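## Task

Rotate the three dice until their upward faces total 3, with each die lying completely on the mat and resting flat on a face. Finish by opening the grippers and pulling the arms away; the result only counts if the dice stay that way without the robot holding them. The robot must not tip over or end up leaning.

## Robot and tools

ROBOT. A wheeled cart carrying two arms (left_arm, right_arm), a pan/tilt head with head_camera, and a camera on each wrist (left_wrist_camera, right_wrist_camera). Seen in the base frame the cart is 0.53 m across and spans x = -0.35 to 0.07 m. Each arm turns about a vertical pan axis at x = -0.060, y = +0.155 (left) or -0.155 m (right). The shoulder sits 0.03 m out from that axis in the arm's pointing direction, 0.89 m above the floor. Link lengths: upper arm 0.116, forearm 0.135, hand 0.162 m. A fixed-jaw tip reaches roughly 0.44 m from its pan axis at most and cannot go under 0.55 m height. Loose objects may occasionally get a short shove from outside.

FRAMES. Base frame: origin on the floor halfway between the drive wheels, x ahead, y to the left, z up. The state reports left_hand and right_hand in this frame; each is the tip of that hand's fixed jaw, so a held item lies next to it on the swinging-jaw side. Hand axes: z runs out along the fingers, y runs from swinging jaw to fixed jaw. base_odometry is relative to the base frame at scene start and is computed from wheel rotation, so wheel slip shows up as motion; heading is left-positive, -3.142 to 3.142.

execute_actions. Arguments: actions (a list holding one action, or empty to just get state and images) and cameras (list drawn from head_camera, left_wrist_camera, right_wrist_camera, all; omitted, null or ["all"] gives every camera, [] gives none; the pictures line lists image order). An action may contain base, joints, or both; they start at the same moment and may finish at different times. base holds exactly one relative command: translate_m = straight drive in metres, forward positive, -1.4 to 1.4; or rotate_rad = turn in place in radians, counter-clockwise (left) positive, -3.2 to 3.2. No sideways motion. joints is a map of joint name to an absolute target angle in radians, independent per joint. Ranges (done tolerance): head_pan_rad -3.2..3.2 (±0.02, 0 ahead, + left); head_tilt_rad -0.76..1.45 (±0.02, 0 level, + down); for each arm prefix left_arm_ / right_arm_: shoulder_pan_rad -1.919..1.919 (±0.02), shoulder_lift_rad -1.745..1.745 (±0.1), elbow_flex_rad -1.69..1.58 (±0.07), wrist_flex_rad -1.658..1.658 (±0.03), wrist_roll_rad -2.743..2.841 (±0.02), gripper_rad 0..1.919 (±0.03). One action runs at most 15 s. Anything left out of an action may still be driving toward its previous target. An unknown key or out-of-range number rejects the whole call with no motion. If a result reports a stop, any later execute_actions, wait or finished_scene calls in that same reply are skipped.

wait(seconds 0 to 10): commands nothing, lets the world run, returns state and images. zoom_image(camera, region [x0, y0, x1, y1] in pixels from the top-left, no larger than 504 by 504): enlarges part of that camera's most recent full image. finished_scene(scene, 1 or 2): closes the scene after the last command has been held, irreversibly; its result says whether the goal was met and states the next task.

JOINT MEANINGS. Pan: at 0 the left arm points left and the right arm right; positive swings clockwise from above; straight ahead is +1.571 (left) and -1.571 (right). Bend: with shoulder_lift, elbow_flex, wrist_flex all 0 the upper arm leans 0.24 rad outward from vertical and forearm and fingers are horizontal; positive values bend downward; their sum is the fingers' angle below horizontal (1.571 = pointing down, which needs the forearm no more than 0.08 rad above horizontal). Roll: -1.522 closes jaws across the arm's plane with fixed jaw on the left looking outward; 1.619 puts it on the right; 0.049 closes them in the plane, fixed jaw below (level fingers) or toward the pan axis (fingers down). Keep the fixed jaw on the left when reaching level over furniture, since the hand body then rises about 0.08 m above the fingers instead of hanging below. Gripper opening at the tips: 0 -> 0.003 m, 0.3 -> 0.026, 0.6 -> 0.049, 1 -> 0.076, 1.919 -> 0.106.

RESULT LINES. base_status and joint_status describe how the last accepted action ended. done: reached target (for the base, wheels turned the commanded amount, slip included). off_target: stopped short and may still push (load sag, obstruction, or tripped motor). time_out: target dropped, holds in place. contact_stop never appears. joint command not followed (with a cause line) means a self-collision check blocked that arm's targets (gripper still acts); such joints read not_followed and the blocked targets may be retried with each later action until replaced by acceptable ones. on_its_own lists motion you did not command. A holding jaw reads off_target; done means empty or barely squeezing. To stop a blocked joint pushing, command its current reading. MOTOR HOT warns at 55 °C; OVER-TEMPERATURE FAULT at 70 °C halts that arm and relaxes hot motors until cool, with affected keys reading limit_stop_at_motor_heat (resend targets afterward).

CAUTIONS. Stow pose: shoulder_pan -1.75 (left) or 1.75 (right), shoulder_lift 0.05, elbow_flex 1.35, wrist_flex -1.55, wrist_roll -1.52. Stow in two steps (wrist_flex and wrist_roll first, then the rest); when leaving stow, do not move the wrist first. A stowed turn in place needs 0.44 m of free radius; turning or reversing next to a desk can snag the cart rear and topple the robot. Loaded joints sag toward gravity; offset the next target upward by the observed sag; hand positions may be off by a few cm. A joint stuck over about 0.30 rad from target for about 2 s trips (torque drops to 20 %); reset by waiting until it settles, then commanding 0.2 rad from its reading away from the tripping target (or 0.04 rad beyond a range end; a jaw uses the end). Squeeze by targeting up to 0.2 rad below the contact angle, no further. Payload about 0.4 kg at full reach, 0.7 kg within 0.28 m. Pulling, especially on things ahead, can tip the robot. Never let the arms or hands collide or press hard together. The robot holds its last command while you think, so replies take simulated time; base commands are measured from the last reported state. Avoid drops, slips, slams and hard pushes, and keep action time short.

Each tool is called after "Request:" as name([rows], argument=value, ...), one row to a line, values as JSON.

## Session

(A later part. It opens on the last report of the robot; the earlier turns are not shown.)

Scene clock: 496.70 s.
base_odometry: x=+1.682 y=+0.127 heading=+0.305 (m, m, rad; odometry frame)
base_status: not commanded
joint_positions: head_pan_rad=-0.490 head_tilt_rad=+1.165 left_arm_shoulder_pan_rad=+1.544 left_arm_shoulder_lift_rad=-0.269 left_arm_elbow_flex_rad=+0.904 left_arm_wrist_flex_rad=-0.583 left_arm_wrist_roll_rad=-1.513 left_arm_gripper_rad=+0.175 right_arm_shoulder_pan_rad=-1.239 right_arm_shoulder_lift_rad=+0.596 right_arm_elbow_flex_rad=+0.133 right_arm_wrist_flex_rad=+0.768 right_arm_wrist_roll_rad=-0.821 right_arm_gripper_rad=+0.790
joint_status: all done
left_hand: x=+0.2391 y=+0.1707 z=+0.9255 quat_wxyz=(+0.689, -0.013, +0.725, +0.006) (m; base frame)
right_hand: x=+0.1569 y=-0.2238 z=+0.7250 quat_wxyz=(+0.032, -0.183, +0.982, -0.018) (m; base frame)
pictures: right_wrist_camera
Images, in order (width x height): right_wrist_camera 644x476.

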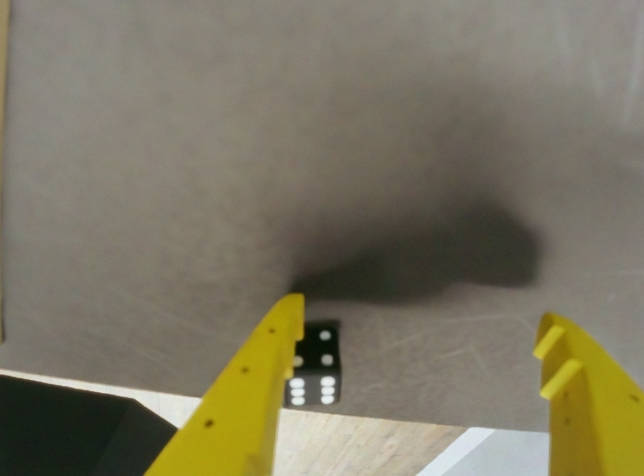

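Request:
execute_actions([
  {"joints":{"right_arm_shoulder_lift_rad":0.44,"right_arm_elbow_flex_rad":0.24,"right_arm_wrist_flex_rad":0.871}},
], cameras=["right_wrist_camera"])

Scene clock: 510.37 s.
base_odometry: x=+1.682 y=+0.127 heading=+0.305 (m, m, rad; odometry frame)
base_status: not commanded
joint_positions: head_pan_rad=-0.490 head_tilt_rad=+1.165 left_arm_shoulder_pan_rad=+1.544 left_arm_shoulder_lift_rad=-0.269 left_arm_elbow_flex_rad=+0.904 left_arm_wrist_flex_rad=-0.583 left_arm_wrist_roll_rad=-1.513 left_arm_gripper_rad=+0.175 right_arm_shoulder_pan_rad=-1.239 right_arm_shoulder_lift_rad=+0.487 right_arm_elbow_flex_rad=+0.242 right_arm_wrist_flex_rad=+0.863 right_arm_wrist_roll_rad=-0.821 right_arm_gripper_rad=+0.790
joint_status: all done
left_hand: x=+0.2391 y=+0.1707 z=+0.9255 quat_wxyz=(+0.689, -0.013, +0.725, +0.006) (m; base frame)
right_hand: x=+0.1341 y=-0.2159 z=+0.7341 quat_wxyz=(-0.009, -0.184, +0.983, +0.005) (m; base frame)
pictures: right_wrist_camera
Images, in order (width x height): right_wrist_camera 644x476.

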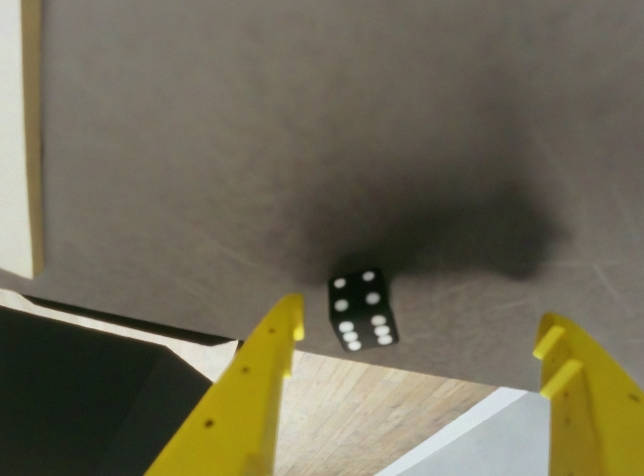

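Request:
execute_actions([
  {"joints":{"right_arm_shoulder_lift_rad":0.51,"right_arm_elbow_flex_rad":0.236,"right_arm_wrist_flex_rad":0.801}},
], cameras=["right_wrist_camera"])

Scene clock: 515.90 s.
base_odometry: x=+1.682 y=+0.127 heading=+0.305 (m, m, rad; odometry frame)
base_status: not commanded
joint_positions: head_pan_rad=-0.490 head_tilt_rad=+1.165 left_arm_shoulder_pan_rad=+1.544 left_arm_shoulder_lift_rad=-0.269 left_arm_elbow_flex_rad=+0.904 left_arm_wrist_flex_rad=-0.583 left_arm_wrist_roll_rad=-1.513 left_arm_gripper_rad=+0.175 right_arm_shoulder_pan_rad=-1.239 right_arm_shoulder_lift_rad=+0.518 right_arm_elbow_flex_rad=+0.242 right_arm_wrist_flex_rad=+0.814 right_arm_wrist_roll_rad=-0.821 right_arm_gripper_rad=+0.790
joint_status: all done
left_hand: x=+0.2391 y=+0.1707 z=+0.9255 quat_wxyz=(+0.689, -0.013, +0.725, +0.006) (m; base frame)
right_hand: x=+0.1368 y=-0.2168 z=+0.7284 quat_wxyz=(-0.001, -0.184, +0.983, +0.001) (m; base frame)
pictures: right_wrist_camera
Images, in order (width x height): right_wrist_camera 644x476.

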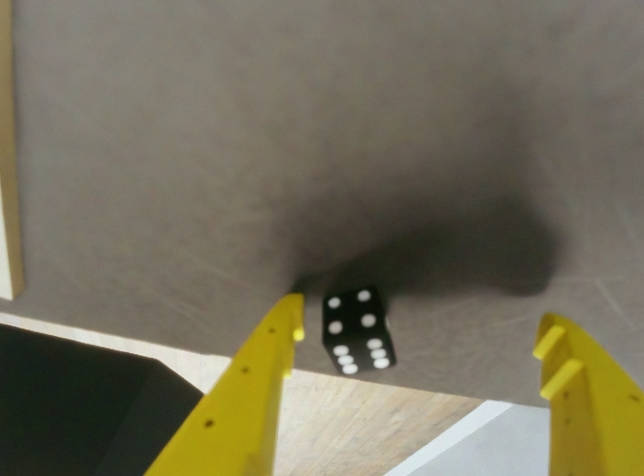

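Now close the gripper.

Request:
execute_actions([
  {"joints":{"right_arm_gripper_rad":0.05}},
], cameras=["right_wrist_camera"])

Scene clock: 520.93 s.
base_odometry: x=+1.682 y=+0.127 heading=+0.305 (m, m, rad; odometry frame)
base_status: not commanded
joint_positions: head_pan_rad=-0.490 head_tilt_rad=+1.165 left_arm_shoulder_pan_rad=+1.544 left_arm_shoulder_lift_rad=-0.269 left_arm_elbow_flex_rad=+0.904 left_arm_wrist_flex_rad=-0.583 left_arm_wrist_roll_rad=-1.513 left_arm_gripper_rad=+0.175 right_arm_shoulder_pan_rad=-1.239 right_arm_shoulder_lift_rad=+0.516 right_arm_elbow_flex_rad=+0.239 right_arm_wrist_flex_rad=+0.805 right_arm_wrist_roll_rad=-0.821 right_arm_gripper_rad=+0.175
joint_status: right_arm_gripper_rad off_target (ended at +0.175, target +0.050)
left_hand: x=+0.2391 y=+0.1707 z=+0.9255 quat_wxyz=(+0.689, -0.013, +0.725, +0.006) (m; base frame)
right_hand: x=+0.1391 y=-0.2176 z=+0.7289 quat_wxyz=(+0.005, -0.184, +0.983, -0.003) (m; base frame)
pictures: right_wrist_camera
Images, in order (width x height): right_wrist_camera 644x476.

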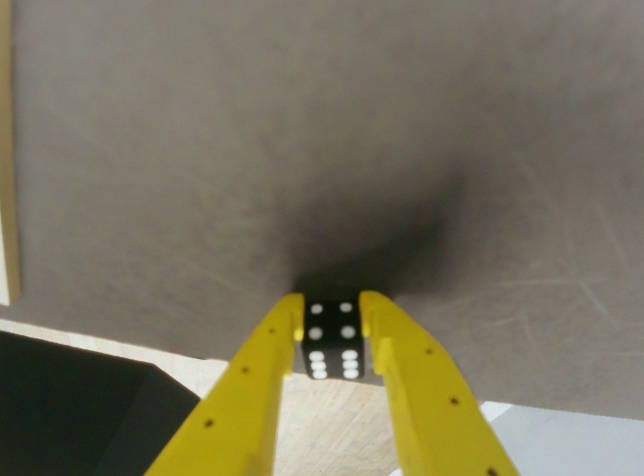

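Request:
execute_actions([
  {"joints":{"right_arm_shoulder_lift_rad":0.3,"right_arm_elbow_flex_rad":0.1,"right_arm_wrist_flex_rad":1.171,"right_arm_wrist_roll_rad":-1.522}},
], cameras=["right_wrist_camera"])

Scene clock: 533.83 s.
base_odometry: x=+1.682 y=+0.127 heading=+0.305 (m, m, rad; odometry frame)
base_status: not commanded
joint_positions: head_pan_rad=-0.490 head_tilt_rad=+1.165 left_arm_shoulder_pan_rad=+1.544 left_arm_shoulder_lift_rad=-0.269 left_arm_elbow_flex_rad=+0.904 left_arm_wrist_flex_rad=-0.583 left_arm_wrist_roll_rad=-1.513 left_arm_gripper_rad=+0.175 right_arm_shoulder_pan_rad=-1.239 right_arm_shoulder_lift_rad=+0.346 right_arm_elbow_flex_rad=+0.133 right_arm_wrist_flex_rad=+1.162 right_arm_wrist_roll_rad=-1.511 right_arm_gripper_rad=+0.175
joint_status: all done
left_hand: x=+0.2391 y=+0.1707 z=+0.9255 quat_wxyz=(+0.689, -0.013, +0.725, +0.006) (m; base frame)
right_hand: x=+0.1368 y=-0.2147 z=+0.7728 quat_wxyz=(-0.034, +0.160, +0.987, +0.006) (m; base frame)
pictures: right_wrist_camera
Images, in order (width x height): right_wrist_camera 644x476.

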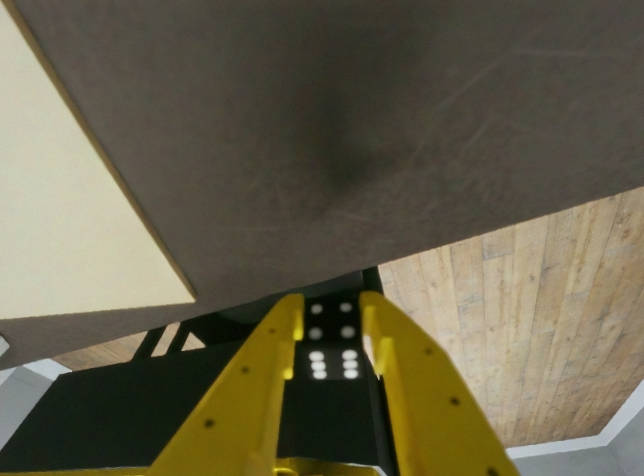

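Request:
execute_actions([
  {"joints":{"right_arm_shoulder_pan_rad":-1.4,"right_arm_shoulder_lift_rad":0.6,"right_arm_elbow_flex_rad":0.45,"right_arm_wrist_flex_rad":-0.55}},
], cameras=["right_wrist_camera","head_camera"])

Scene clock: 538.43 s.
base_odometry: x=+1.681 y=+0.127 heading=+0.309 (m, m, rad; odometry frame)
base_status: not commanded
joint_positions: head_pan_rad=-0.490 head_tilt_rad=+1.165 left_arm_shoulder_pan_rad=+1.544 left_arm_shoulder_lift_rad=-0.269 left_arm_elbow_flex_rad=+0.904 left_arm_wrist_flex_rad=-0.585 left_arm_wrist_roll_rad=-1.513 left_arm_gripper_rad=+0.175 right_arm_shoulder_pan_rad=-1.394 right_arm_shoulder_lift_rad=+0.619 right_arm_elbow_flex_rad=+0.450 right_arm_wrist_flex_rad=-0.533 right_arm_wrist_roll_rad=-1.519 right_arm_gripper_rad=+0.172
joint_status: all done
left_hand: x=+0.2392 y=+0.1707 z=+0.9257 quat_wxyz=(+0.689, -0.013, +0.725, +0.006) (m; base frame)
right_hand: x=+0.2621 y=-0.2048 z=+0.7714 quat_wxyz=(+0.492, +0.075, +0.866, -0.045) (m; base frame)
pictures: head_camera, right_wrist_camera
Images, in order (width x height): head_camera 644x476, right_wrist_camera 644x476.

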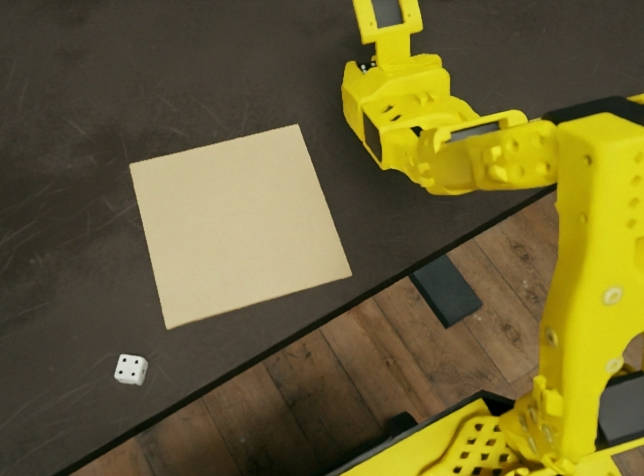

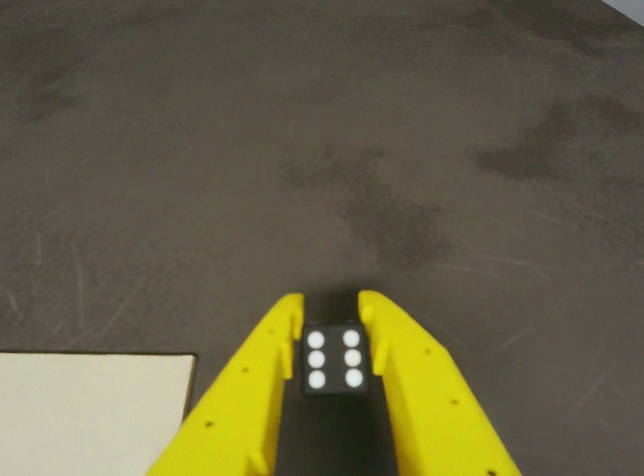

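Request:
execute_actions([
  {"joints":{"right_arm_shoulder_lift_rad":0.72,"right_arm_elbow_flex_rad":0.45,"right_arm_wrist_flex_rad":-0.6}},
], cameras=["right_wrist_camera","head_camera"])

Scene clock: 543.83 s.
base_odometry: x=+1.681 y=+0.127 heading=+0.309 (m, m, rad; odometry frame)
base_status: not commanded
joint_positions: head_pan_rad=-0.490 head_tilt_rad=+1.165 left_arm_shoulder_pan_rad=+1.544 left_arm_shoulder_lift_rad=-0.269 left_arm_elbow_flex_rad=+0.904 left_arm_wrist_flex_rad=-0.585 left_arm_wrist_roll_rad=-1.513 left_arm_gripper_rad=+0.175 right_arm_shoulder_pan_rad=-1.394 right_arm_shoulder_lift_rad=+0.737 right_arm_elbow_flex_rad=+0.452 right_arm_wrist_flex_rad=-0.585 right_arm_wrist_roll_rad=-1.519 right_arm_gripper_rad=+0.172
joint_status: all done
left_hand: x=+0.2392 y=+0.1707 z=+0.9257 quat_wxyz=(+0.689, -0.013, +0.725, +0.006) (m; base frame)
right_hand: x=+0.2503 y=-0.2027 z=+0.7439 quat_wxyz=(+0.463, +0.077, +0.882, -0.042) (m; base frame)
pictures: head_camera, right_wrist_camera
Images, in order (width x height): head_camera 644x476, right_wrist_camera 644x476.

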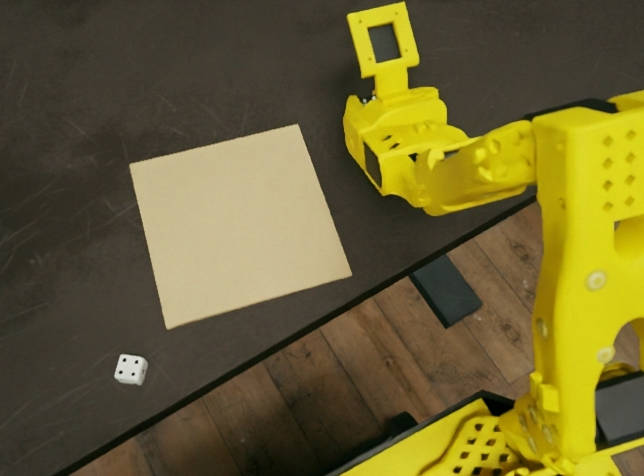

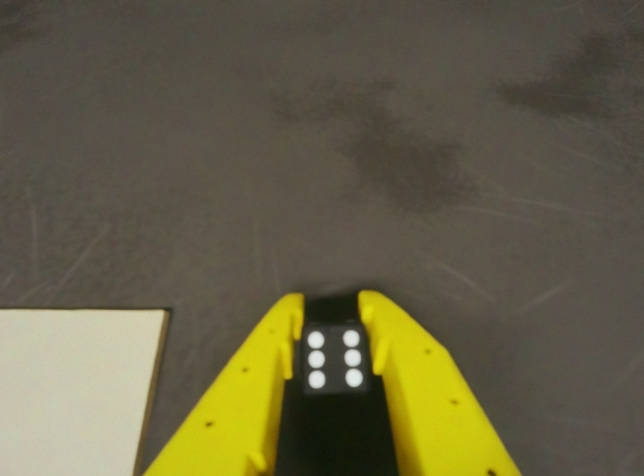

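Request:
execute_actions([
  {"joints":{"right_arm_gripper_rad":0.7}},
], cameras=["right_wrist_camera","head_camera"])

Scene clock: 546.63 s.
base_odometry: x=+1.681 y=+0.127 heading=+0.309 (m, m, rad; odometry frame)
base_status: not commanded
joint_positions: head_pan_rad=-0.490 head_tilt_rad=+1.165 left_arm_shoulder_pan_rad=+1.544 left_arm_shoulder_lift_rad=-0.269 left_arm_elbow_flex_rad=+0.904 left_arm_wrist_flex_rad=-0.585 left_arm_wrist_roll_rad=-1.513 left_arm_gripper_rad=+0.175 right_arm_shoulder_pan_rad=-1.394 right_arm_shoulder_lift_rad=+0.737 right_arm_elbow_flex_rad=+0.452 right_arm_wrist_flex_rad=-0.585 right_arm_wrist_roll_rad=-1.519 right_arm_gripper_rad=+0.689
joint_status: all done
left_hand: x=+0.2392 y=+0.1707 z=+0.9257 quat_wxyz=(+0.689, -0.013, +0.725, +0.006) (m; base frame)
right_hand: x=+0.2503 y=-0.2027 z=+0.7439 quat_wxyz=(+0.463, +0.077, +0.882, -0.042) (m; base frame)
pictures: head_camera, right_wrist_camera
Images, in order (width x height): head_camera 644x476, right_wrist_camera 644x476.

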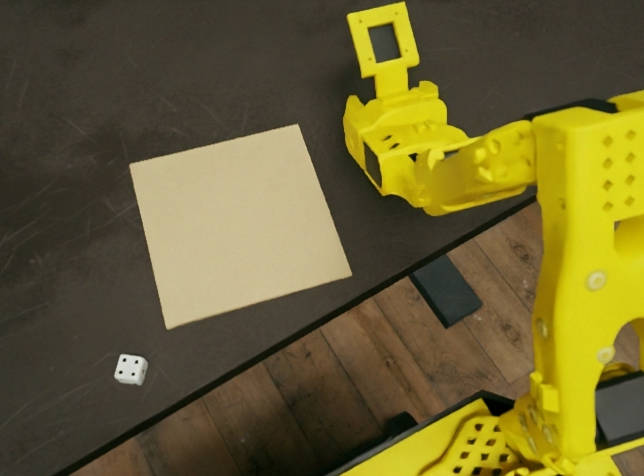

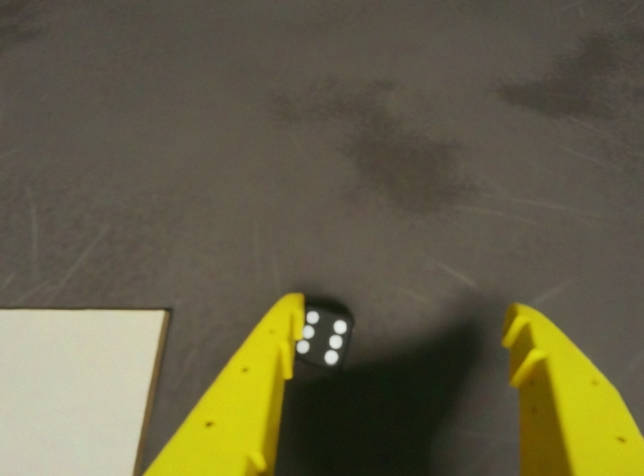

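Request:
execute_actions([
  {"joints":{"right_arm_shoulder_lift_rad":0.3,"right_arm_elbow_flex_rad":0.45,"right_arm_wrist_flex_rad":-0.2}},
], cameras=["head_camera"])

Scene clock: 550.40 s.
base_odometry: x=+1.681 y=+0.127 heading=+0.309 (m, m, rad; odometry frame)
base_status: not commanded
joint_positions: head_pan_rad=-0.490 head_tilt_rad=+1.165 left_arm_shoulder_pan_rad=+1.544 left_arm_shoulder_lift_rad=-0.269 left_arm_elbow_flex_rad=+0.904 left_arm_wrist_flex_rad=-0.585 left_arm_wrist_roll_rad=-1.513 left_arm_gripper_rad=+0.175 right_arm_shoulder_pan_rad=-1.394 right_arm_shoulder_lift_rad=+0.350 right_arm_elbow_flex_rad=+0.452 right_arm_wrist_flex_rad=-0.201 right_arm_wrist_roll_rad=-1.519 right_arm_gripper_rad=+0.690
joint_status: all done
left_hand: x=+0.2392 y=+0.1707 z=+0.9257 quat_wxyz=(+0.689, -0.013, +0.725, +0.006) (m; base frame)
right_hand: x=+0.2614 y=-0.2047 z=+0.8058 quat_wxyz=(+0.464, +0.077, +0.881, -0.042) (m; base frame)
pictures: head_camera
Images, in order (width x height): head_camera 644x476.

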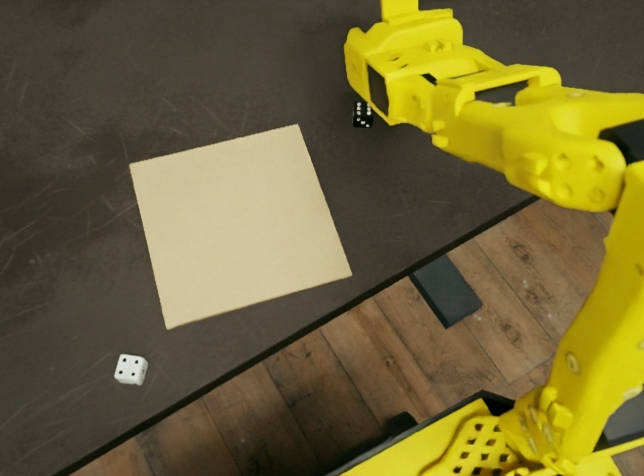

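Request:
zoom_image(camera="head_camera", region=[320, 70, 420, 160])

Region (320, 70, 420, 160) of head_camera's 644x476 image, scaled by 5.040; it fills the top 454 rows of this view, and the rest is white.

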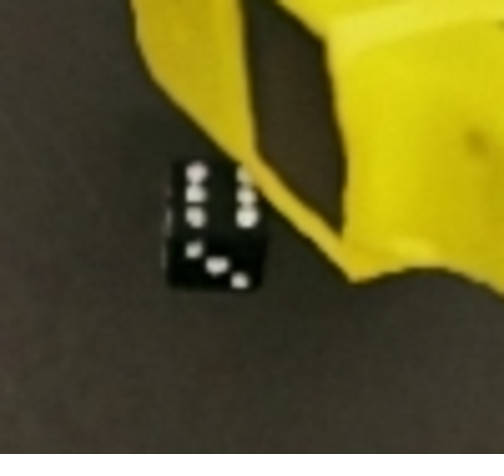

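Request:
execute_actions([
  {"joints":{"right_arm_shoulder_lift_rad":0.84,"right_arm_elbow_flex_rad":0.41,"right_arm_wrist_flex_rad":-0.72}},
], cameras=["right_wrist_camera","head_camera"])

Scene clock: 570.30 s.
base_odometry: x=+1.681 y=+0.127 heading=+0.309 (m, m, rad; odometry frame)
base_status: not commanded
joint_positions: head_pan_rad=-0.490 head_tilt_rad=+1.165 left_arm_shoulder_pan_rad=+1.544 left_arm_shoulder_lift_rad=-0.269 left_arm_elbow_flex_rad=+0.904 left_arm_wrist_flex_rad=-0.585 left_arm_wrist_roll_rad=-1.513 left_arm_gripper_rad=+0.175 right_arm_shoulder_pan_rad=-1.394 right_arm_shoulder_lift_rad=+0.857 right_arm_elbow_flex_rad=+0.436 right_arm_wrist_flex_rad=-0.705 right_arm_wrist_roll_rad=-1.519 right_arm_gripper_rad=+0.690
joint_status: all done
left_hand: x=+0.2392 y=+0.1707 z=+0.9257 quat_wxyz=(+0.689, -0.013, +0.725, +0.006) (m; base frame)
right_hand: x=+0.2457 y=-0.2019 z=+0.7289 quat_wxyz=(+0.470, +0.077, +0.878, -0.043) (m; base frame)
pictures: head_camera, right_wrist_camera
Images, in order (width x height): head_camera 644x476, right_wrist_camera 644x476.

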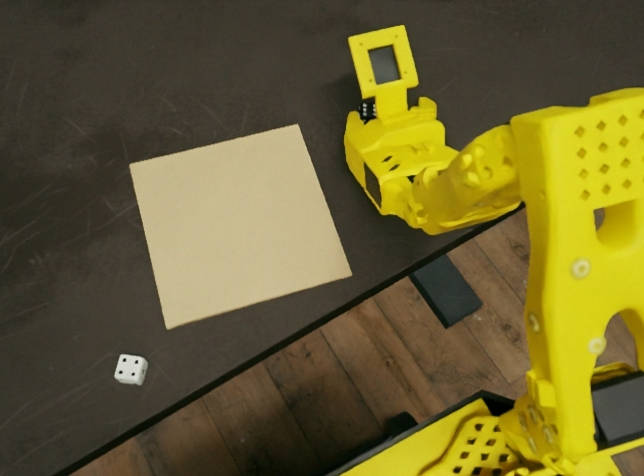

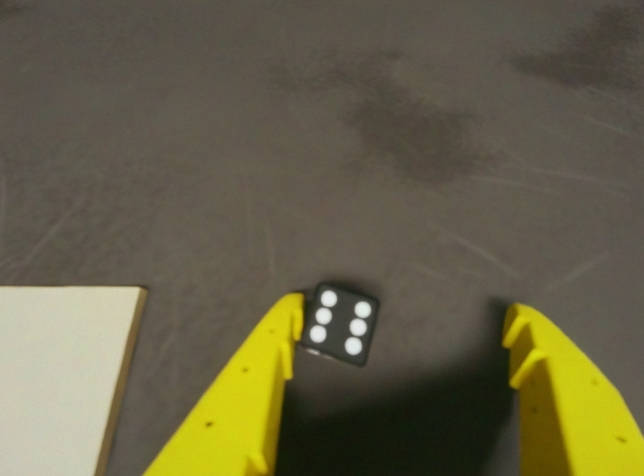

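Request:
execute_actions([
  {"joints":{"right_arm_gripper_rad":0.05}},
], cameras=["right_wrist_camera"])

Scene clock: 573.43 s.
base_odometry: x=+1.681 y=+0.127 heading=+0.309 (m, m, rad; odometry frame)
base_status: not commanded
joint_positions: head_pan_rad=-0.490 head_tilt_rad=+1.165 left_arm_shoulder_pan_rad=+1.544 left_arm_shoulder_lift_rad=-0.269 left_arm_elbow_flex_rad=+0.904 left_arm_wrist_flex_rad=-0.585 left_arm_wrist_roll_rad=-1.513 left_arm_gripper_rad=+0.175 right_arm_shoulder_pan_rad=-1.394 right_arm_shoulder_lift_rad=+0.857 right_arm_elbow_flex_rad=+0.436 right_arm_wrist_flex_rad=-0.705 right_arm_wrist_roll_rad=-1.519 right_arm_gripper_rad=+0.175
joint_status: right_arm_gripper_rad off_target (ended at +0.175, target +0.050)
left_hand: x=+0.2392 y=+0.1707 z=+0.9257 quat_wxyz=(+0.689, -0.013, +0.725, +0.006) (m; base frame)
right_hand: x=+0.2457 y=-0.2019 z=+0.7289 quat_wxyz=(+0.470, +0.077, +0.878, -0.043) (m; base frame)
pictures: right_wrist_camera
Images, in order (width x height): right_wrist_camera 644x476.

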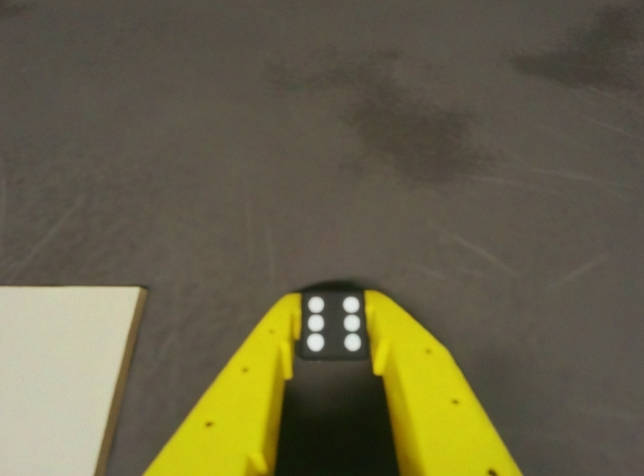

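Request:
execute_actions([
  {"joints":{"right_arm_shoulder_lift_rad":0.3,"right_arm_elbow_flex_rad":0.05,"right_arm_wrist_flex_rad":1.6}},
], cameras=["right_wrist_camera"])

Scene clock: 581.93 s.
base_odometry: x=+1.681 y=+0.127 heading=+0.309 (m, m, rad; odometry frame)
base_status: not commanded
joint_positions: head_pan_rad=-0.490 head_tilt_rad=+1.165 left_arm_shoulder_pan_rad=+1.544 left_arm_shoulder_lift_rad=-0.269 left_arm_elbow_flex_rad=+0.904 left_arm_wrist_flex_rad=-0.585 left_arm_wrist_roll_rad=-1.513 left_arm_gripper_rad=+0.175 right_arm_shoulder_pan_rad=-1.394 right_arm_shoulder_lift_rad=+0.343 right_arm_elbow_flex_rad=+0.081 right_arm_wrist_flex_rad=+1.589 right_arm_wrist_roll_rad=-1.519 right_arm_gripper_rad=+0.175
joint_status: all done
left_hand: x=+0.2392 y=+0.1707 z=+0.9257 quat_wxyz=(+0.689, -0.013, +0.725, +0.006) (m; base frame)
right_hand: x=+0.0899 y=-0.1740 z=+0.7949 quat_wxyz=(-0.218, +0.085, +0.972, +0.020) (m; base frame)
pictures: right_wrist_camera
Images, in order (width x height): right_wrist_camera 644x476.

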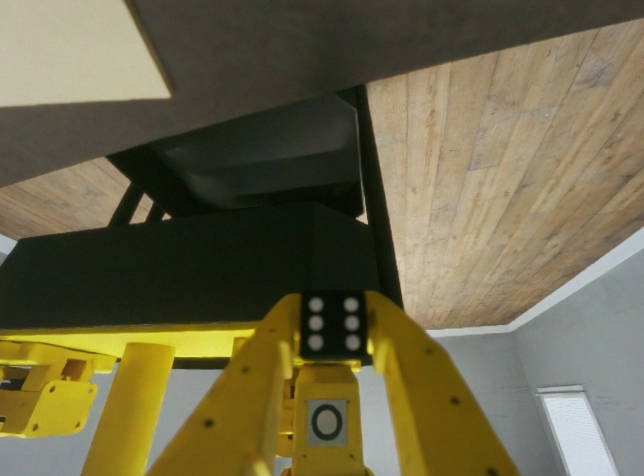

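Request:
execute_actions([
  {"joints":{"right_arm_shoulder_lift_rad":1.03,"right_arm_elbow_flex_rad":-0.775,"right_arm_wrist_flex_rad":1.65}},
], cameras=["right_wrist_camera","head_camera"])

Scene clock: 585.50 s.
base_odometry: x=+1.681 y=+0.127 heading=+0.309 (m, m, rad; odometry frame)
base_status: not commanded
joint_positions: head_pan_rad=-0.490 head_tilt_rad=+1.165 left_arm_shoulder_pan_rad=+1.544 left_arm_shoulder_lift_rad=-0.269 left_arm_elbow_flex_rad=+0.904 left_arm_wrist_flex_rad=-0.585 left_arm_wrist_roll_rad=-1.513 left_arm_gripper_rad=+0.175 right_arm_shoulder_pan_rad=-1.394 right_arm_shoulder_lift_rad=+1.053 right_arm_elbow_flex_rad=-0.743 right_arm_wrist_flex_rad=+1.639 right_arm_wrist_roll_rad=-1.519 right_arm_gripper_rad=+0.175
joint_status: all done
left_hand: x=+0.2392 y=+0.1707 z=+0.9257 quat_wxyz=(+0.689, -0.013, +0.725, +0.006) (m; base frame)
right_hand: x=+0.1506 y=-0.1849 z=+0.7401 quat_wxyz=(-0.187, +0.085, +0.978, +0.017) (m; base frame)
pictures: head_camera, right_wrist_camera
Images, in order (width x height): head_camera 644x476, right_wrist_camera 644x476.

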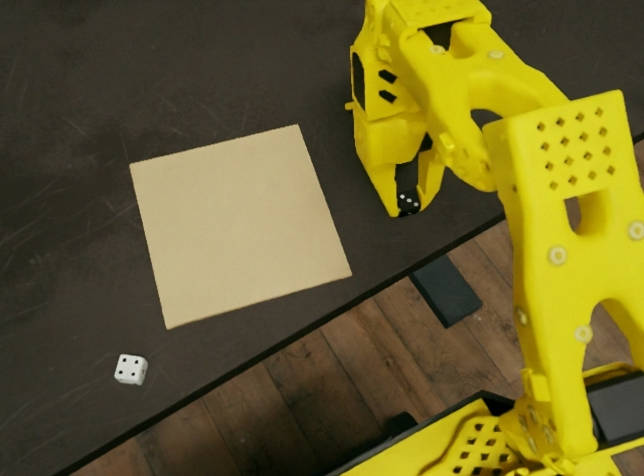

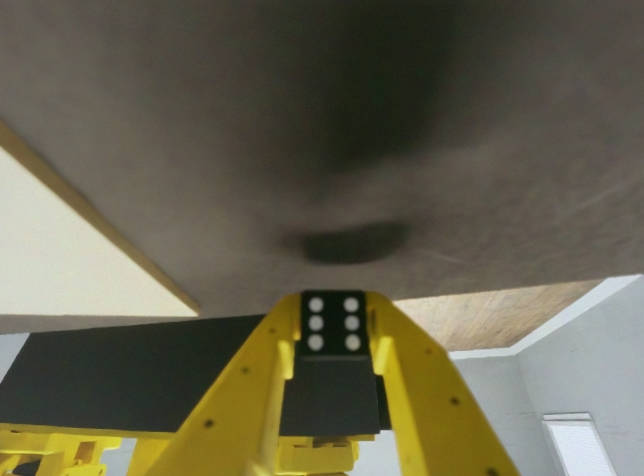

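Request:
execute_actions(actions=[])

Scene clock: 595.63 s.
base_odometry: x=+1.681 y=+0.127 heading=+0.309 (m, m, rad; odometry frame)
base_status: not commanded
joint_positions: head_pan_rad=-0.490 head_tilt_rad=+1.165 left_arm_shoulder_pan_rad=+1.544 left_arm_shoulder_lift_rad=-0.269 left_arm_elbow_flex_rad=+0.904 left_arm_wrist_flex_rad=-0.585 left_arm_wrist_roll_rad=-1.513 left_arm_gripper_rad=+0.175 right_arm_shoulder_pan_rad=-1.394 right_arm_shoulder_lift_rad=+1.053 right_arm_elbow_flex_rad=-0.743 right_arm_wrist_flex_rad=+1.639 right_arm_wrist_roll_rad=-1.519 right_arm_gripper_rad=+0.175
joint_status: all done
left_hand: x=+0.2392 y=+0.1707 z=+0.9257 quat_wxyz=(+0.689, -0.013, +0.725, +0.006) (m; base frame)
right_hand: x=+0.1506 y=-0.1849 z=+0.7401 quat_wxyz=(-0.187, +0.085, +0.978, +0.017) (m; base frame)
pictures: head_camera, left_wrist_camera, right_wrist_camera
Images, in order (width x height): head_camera 644x476, left_wrist_camera 644x476, right_wrist_camera 644x476.

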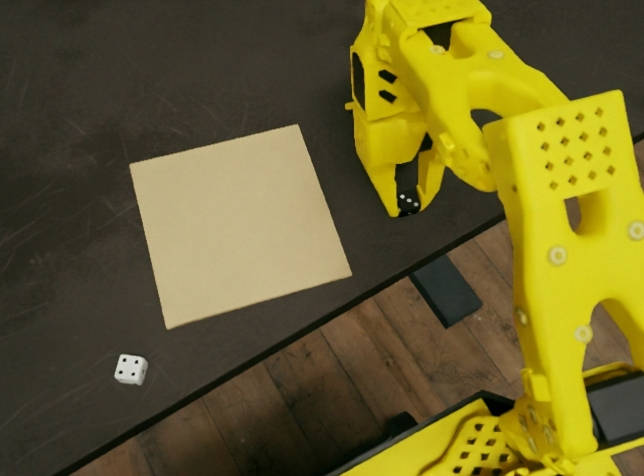

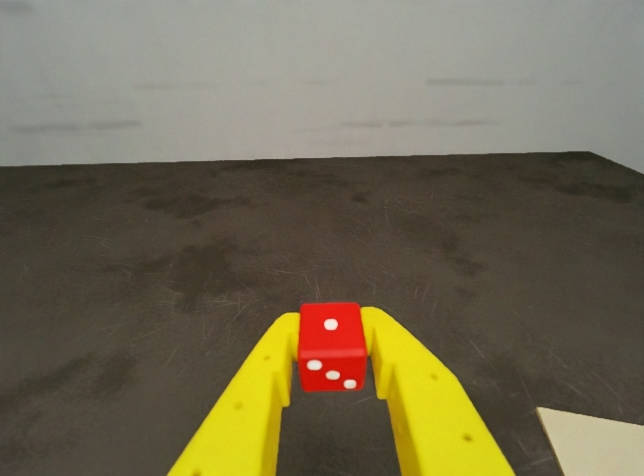

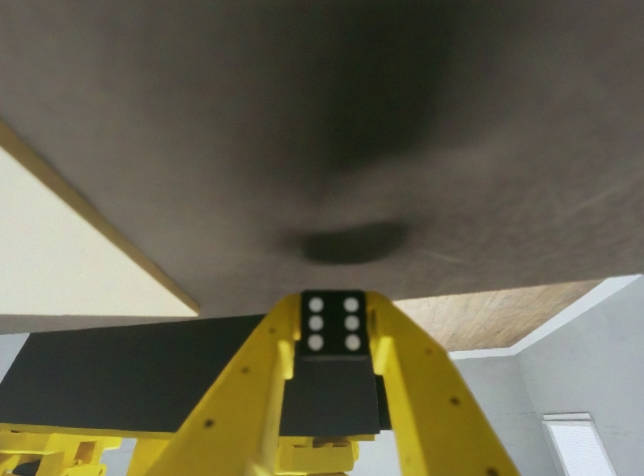

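Request:
execute_actions([
  {"joints": {"right_arm_gripper_rad": 0.7}},
], cameras=["head_camera"])

Request:
execute_actions([
  {"joints": {"right_arm_shoulder_lift_rad": 0.6, "right_arm_elbow_flex_rad": -0.5, "right_arm_wrist_flex_rad": 1.5}},
], cameras=["head_camera"])

Scene clock: 600.37 s.
base_odometry: x=+1.681 y=+0.127 heading=+0.309 (m, m, rad; odometry frame)
base_status: not commanded
joint_positions: head_pan_rad=-0.490 head_tilt_rad=+1.165 left_arm_shoulder_pan_rad=+1.544 left_arm_shoulder_lift_rad=-0.269 left_arm_elbow_flex_rad=+0.904 left_arm_wrist_flex_rad=-0.585 left_arm_wrist_roll_rad=-1.513 left_arm_gripper_rad=+0.175 right_arm_shoulder_pan_rad=-1.394 right_arm_shoulder_lift_rad=+1.053 right_arm_elbow_flex_rad=-0.743 right_arm_wrist_flex_rad=+1.639 right_arm_wrist_roll_rad=-1.519 right_arm_gripper_rad=+0.689
joint_status: all done
left_hand: x=+0.2392 y=+0.1707 z=+0.9257 quat_wxyz=(+0.689, -0.013, +0.725, +0.006) (m; base frame)
right_hand: x=+0.1506 y=-0.1849 z=+0.7401 quat_wxyz=(-0.187, +0.085, +0.978, +0.017) (m; base frame)
pictures: head_camera
Images, in order (width x height): head_camera 644x476.

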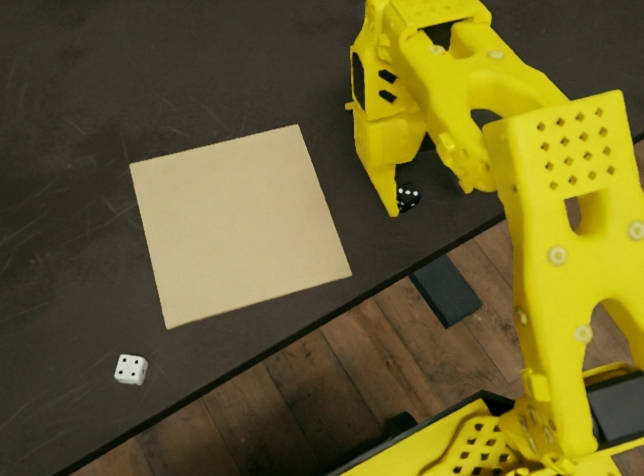

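Scene clock: 601.43 s.
base_odometry: x=+1.681 y=+0.127 heading=+0.309 (m, m, rad; odometry frame)
base_status: not commanded
joint_positions: head_pan_rad=-0.490 head_tilt_rad=+1.165 left_arm_shoulder_pan_rad=+1.544 left_arm_shoulder_lift_rad=-0.269 left_arm_elbow_flex_rad=+0.904 left_arm_wrist_flex_rad=-0.585 left_arm_wrist_roll_rad=-1.513 left_arm_gripper_rad=+0.175 right_arm_shoulder_pan_rad=-1.394 right_arm_shoulder_lift_rad=+0.654 right_arm_elbow_flex_rad=-0.498 right_arm_wrist_flex_rad=+1.507 right_arm_wrist_roll_rad=-1.519 right_arm_gripper_rad=+0.690
joint_status: all done
left_hand: x=+0.2392 y=+0.1707 z=+0.9257 quat_wxyz=(+0.689, -0.013, +0.725, +0.006) (m; base frame)
right_hand: x=+0.1776 y=-0.1897 z=+0.7906 quat_wxyz=(-0.046, +0.087, +0.995, +0.004) (m; base frame)
pictures: head_camera
Images, in order (width x height): head_camera 644x476.

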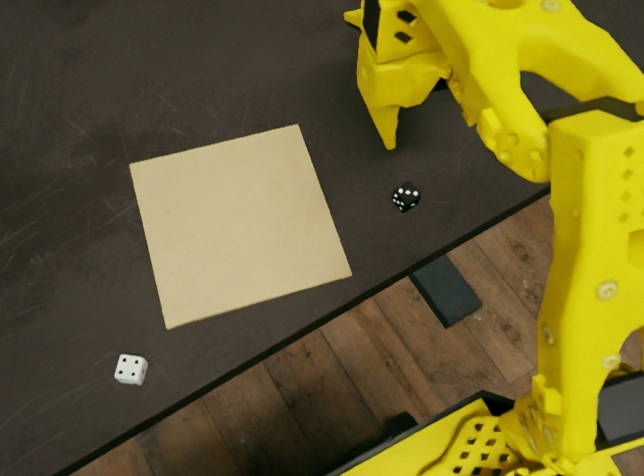

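Request:
zoom_image(camera="head_camera", region=[360, 160, 460, 240])

Region (360, 160, 460, 240) of head_camera's 644x476 image, scaled by 5.040; it fills the top 403 rows of this view, and the rest is white.

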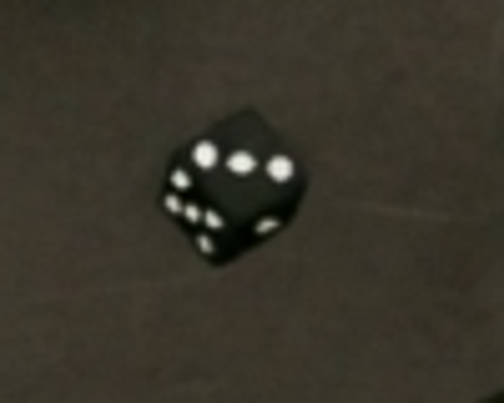

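Request:
execute_actions([
  {"base": {"translate_m": -0.10}, "joints": {"right_arm_shoulder_lift_rad": 0.55, "right_arm_elbow_flex_rad": 0.41, "right_arm_wrist_flex_rad": -0.6, "right_arm_gripper_rad": 0.85}},
], cameras=["head_camera", "right_wrist_camera"])

Scene clock: 644.00 s.
base_odometry: x=+1.586 y=+0.096 heading=+0.311 (m, m, rad; odometry frame)
base_status: done
joint_positions: head_pan_rad=-0.490 head_tilt_rad=+1.165 left_arm_shoulder_pan_rad=+1.544 left_arm_shoulder_lift_rad=-0.269 left_arm_elbow_flex_rad=+0.904 left_arm_wrist_flex_rad=-0.585 left_arm_wrist_roll_rad=-1.513 left_arm_gripper_rad=+0.175 right_arm_shoulder_pan_rad=-1.394 right_arm_shoulder_lift_rad=+0.688 right_arm_elbow_flex_rad=+0.610 right_arm_wrist_flex_rad=-0.458 right_arm_wrist_roll_rad=-1.519 right_arm_gripper_rad=+0.840
joint_status: right_arm_shoulder_lift_rad off_target (ended at +0.688, target +0.550); right_arm_elbow_flex_rad off_target (ended at +0.610, target +0.410); right_arm_wrist_flex_rad off_target (ended at -0.458, target -0.600); the others done
left_hand: x=+0.2392 y=+0.1707 z=+0.9257 quat_wxyz=(+0.689, -0.013, +0.725, +0.006) (m; base frame)
right_hand: x=+0.2089 y=-0.1953 z=+0.7150 quat_wxyz=(+0.356, +0.081, +0.930, -0.032) (m; base frame)
pictures: head_camera, right_wrist_camera
Images, in order (width x height): head_camera 644x476, right_wrist_camera 644x476.

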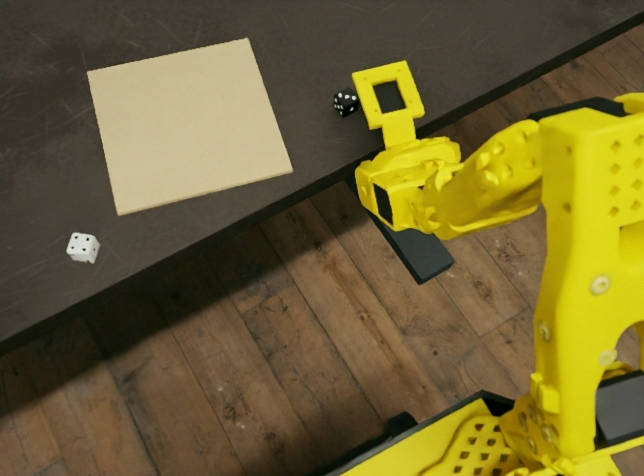

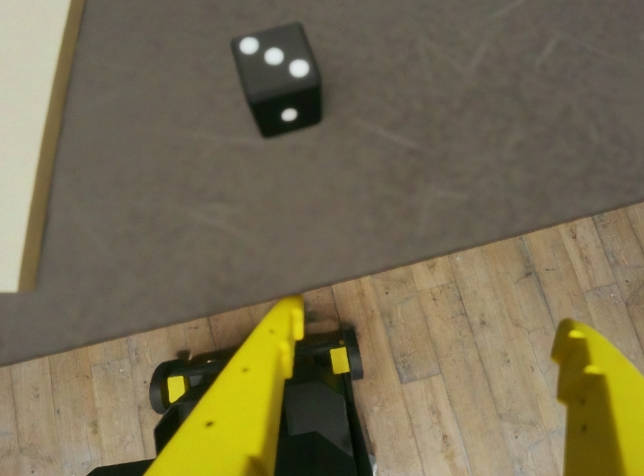

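Request:
execute_actions([
  {"joints": {"right_arm_shoulder_lift_rad": 0.35, "right_arm_elbow_flex_rad": 0.61, "right_arm_wrist_flex_rad": -0.46}},
], cameras=["head_camera", "right_wrist_camera"])

Scene clock: 647.73 s.
base_odometry: x=+1.586 y=+0.096 heading=+0.311 (m, m, rad; odometry frame)
base_status: not commanded
joint_positions: head_pan_rad=-0.490 head_tilt_rad=+1.165 left_arm_shoulder_pan_rad=+1.544 left_arm_shoulder_lift_rad=-0.269 left_arm_elbow_flex_rad=+0.904 left_arm_wrist_flex_rad=-0.585 left_arm_wrist_roll_rad=-1.513 left_arm_gripper_rad=+0.175 right_arm_shoulder_pan_rad=-1.395 right_arm_shoulder_lift_rad=+0.395 right_arm_elbow_flex_rad=+0.637 right_arm_wrist_flex_rad=-0.447 right_arm_wrist_roll_rad=-1.519 right_arm_gripper_rad=+0.840
joint_status: all done
left_hand: x=+0.2392 y=+0.1707 z=+0.9257 quat_wxyz=(+0.689, -0.013, +0.725, +0.006) (m; base frame)
right_hand: x=+0.2435 y=-0.2010 z=+0.7851 quat_wxyz=(+0.471, +0.076, +0.878, -0.042) (m; base frame)
pictures: head_camera, right_wrist_camera
Images, in order (width x height): head_camera 644x476, right_wrist_camera 644x476.

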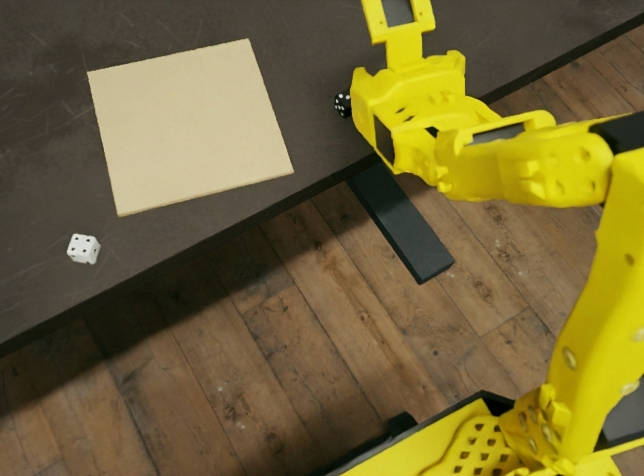

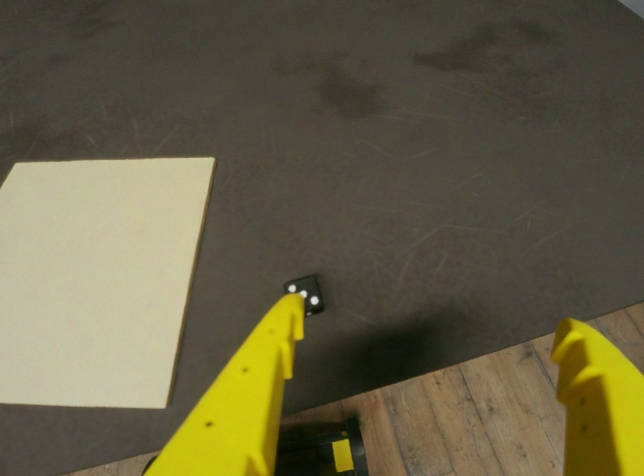

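Request:
execute_actions([
  {"joints": {"right_arm_shoulder_pan_rad": -1.45, "right_arm_shoulder_lift_rad": 0.84, "right_arm_elbow_flex_rad": 0.41, "right_arm_wrist_flex_rad": -0.72}},
], cameras=["head_camera", "right_wrist_camera"])

Scene clock: 655.30 s.
base_odometry: x=+1.586 y=+0.096 heading=+0.311 (m, m, rad; odometry frame)
base_status: not commanded
joint_positions: head_pan_rad=-0.490 head_tilt_rad=+1.165 left_arm_shoulder_pan_rad=+1.544 left_arm_shoulder_lift_rad=-0.269 left_arm_elbow_flex_rad=+0.904 left_arm_wrist_flex_rad=-0.585 left_arm_wrist_roll_rad=-1.513 left_arm_gripper_rad=+0.175 right_arm_shoulder_pan_rad=-1.441 right_arm_shoulder_lift_rad=+0.857 right_arm_elbow_flex_rad=+0.435 right_arm_wrist_flex_rad=-0.705 right_arm_wrist_roll_rad=-1.519 right_arm_gripper_rad=+0.840
joint_status: all done
left_hand: x=+0.2392 y=+0.1707 z=+0.9257 quat_wxyz=(+0.689, -0.013, +0.725, +0.006) (m; base frame)
right_hand: x=+0.2479 y=-0.1874 z=+0.7292 quat_wxyz=(+0.471, +0.056, +0.880, -0.031) (m; base frame)
pictures: head_camera, right_wrist_camera
Images, in order (width x height): head_camera 644x476, right_wrist_camera 644x476.

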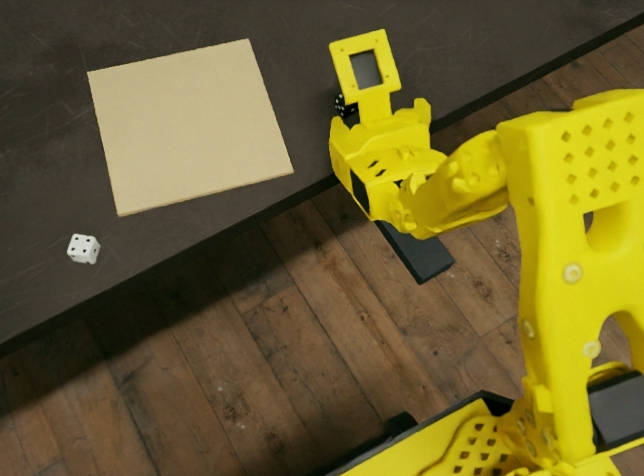

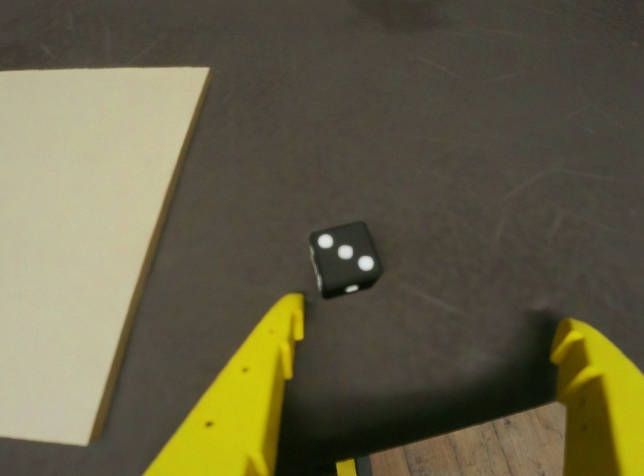

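Request:
execute_actions([
  {"joints": {"right_arm_shoulder_lift_rad": 0.89, "right_arm_elbow_flex_rad": 0.21, "right_arm_wrist_flex_rad": -0.60}},
], cameras=["right_wrist_camera"])

Scene clock: 660.80 s.
base_odometry: x=+1.586 y=+0.096 heading=+0.311 (m, m, rad; odometry frame)
base_status: not commanded
joint_positions: head_pan_rad=-0.490 head_tilt_rad=+1.165 left_arm_shoulder_pan_rad=+1.544 left_arm_shoulder_lift_rad=-0.269 left_arm_elbow_flex_rad=+0.904 left_arm_wrist_flex_rad=-0.585 left_arm_wrist_roll_rad=-1.513 left_arm_gripper_rad=+0.175 right_arm_shoulder_pan_rad=-1.441 right_arm_shoulder_lift_rad=+0.909 right_arm_elbow_flex_rad=+0.240 right_arm_wrist_flex_rad=-0.602 right_arm_wrist_roll_rad=-1.519 right_arm_gripper_rad=+0.840
joint_status: all done
left_hand: x=+0.2392 y=+0.1707 z=+0.9257 quat_wxyz=(+0.689, -0.013, +0.725, +0.006) (m; base frame)
right_hand: x=+0.2716 y=-0.1904 z=+0.7364 quat_wxyz=(+0.489, +0.055, +0.870, -0.033) (m; base frame)
pictures: right_wrist_camera
Images, in order (width x height): right_wrist_camera 644x476.

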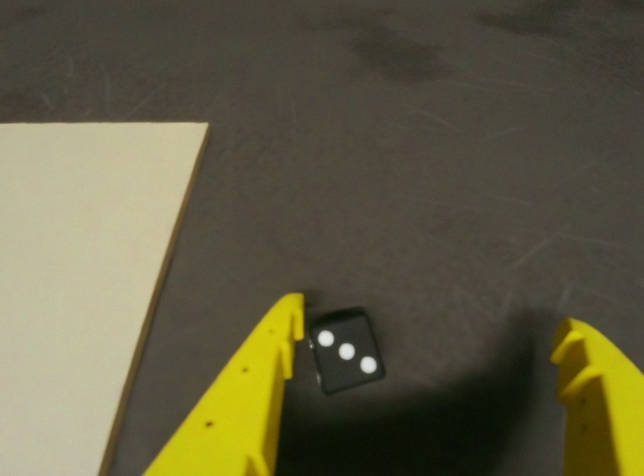

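Die is between the jaws now. Close.

Request:
execute_actions([
  {"joints": {"right_arm_gripper_rad": 0.05}},
], cameras=["right_wrist_camera"])

Scene clock: 664.47 s.
base_odometry: x=+1.586 y=+0.096 heading=+0.311 (m, m, rad; odometry frame)
base_status: not commanded
joint_positions: head_pan_rad=-0.490 head_tilt_rad=+1.165 left_arm_shoulder_pan_rad=+1.544 left_arm_shoulder_lift_rad=-0.269 left_arm_elbow_flex_rad=+0.904 left_arm_wrist_flex_rad=-0.585 left_arm_wrist_roll_rad=-1.513 left_arm_gripper_rad=+0.175 right_arm_shoulder_pan_rad=-1.441 right_arm_shoulder_lift_rad=+0.909 right_arm_elbow_flex_rad=+0.240 right_arm_wrist_flex_rad=-0.602 right_arm_wrist_roll_rad=-1.519 right_arm_gripper_rad=+0.171
joint_status: right_arm_gripper_rad off_target (ended at +0.171, target +0.050)
left_hand: x=+0.2392 y=+0.1707 z=+0.9257 quat_wxyz=(+0.689, -0.013, +0.725, +0.006) (m; base frame)
right_hand: x=+0.2716 y=-0.1904 z=+0.7364 quat_wxyz=(+0.489, +0.055, +0.870, -0.033) (m; base frame)
pictures: right_wrist_camera
Images, in order (width x height): right_wrist_camera 644x476.

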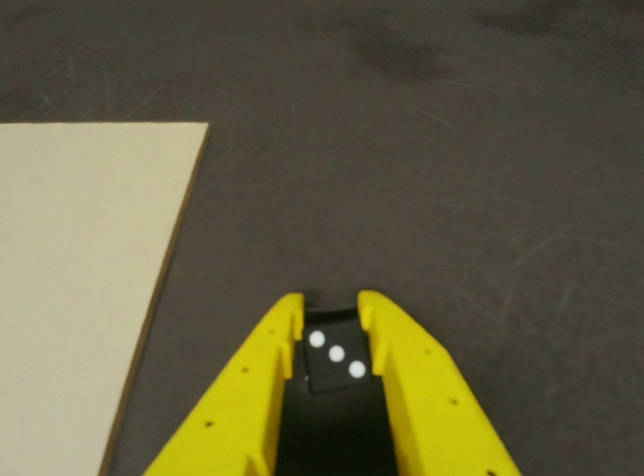

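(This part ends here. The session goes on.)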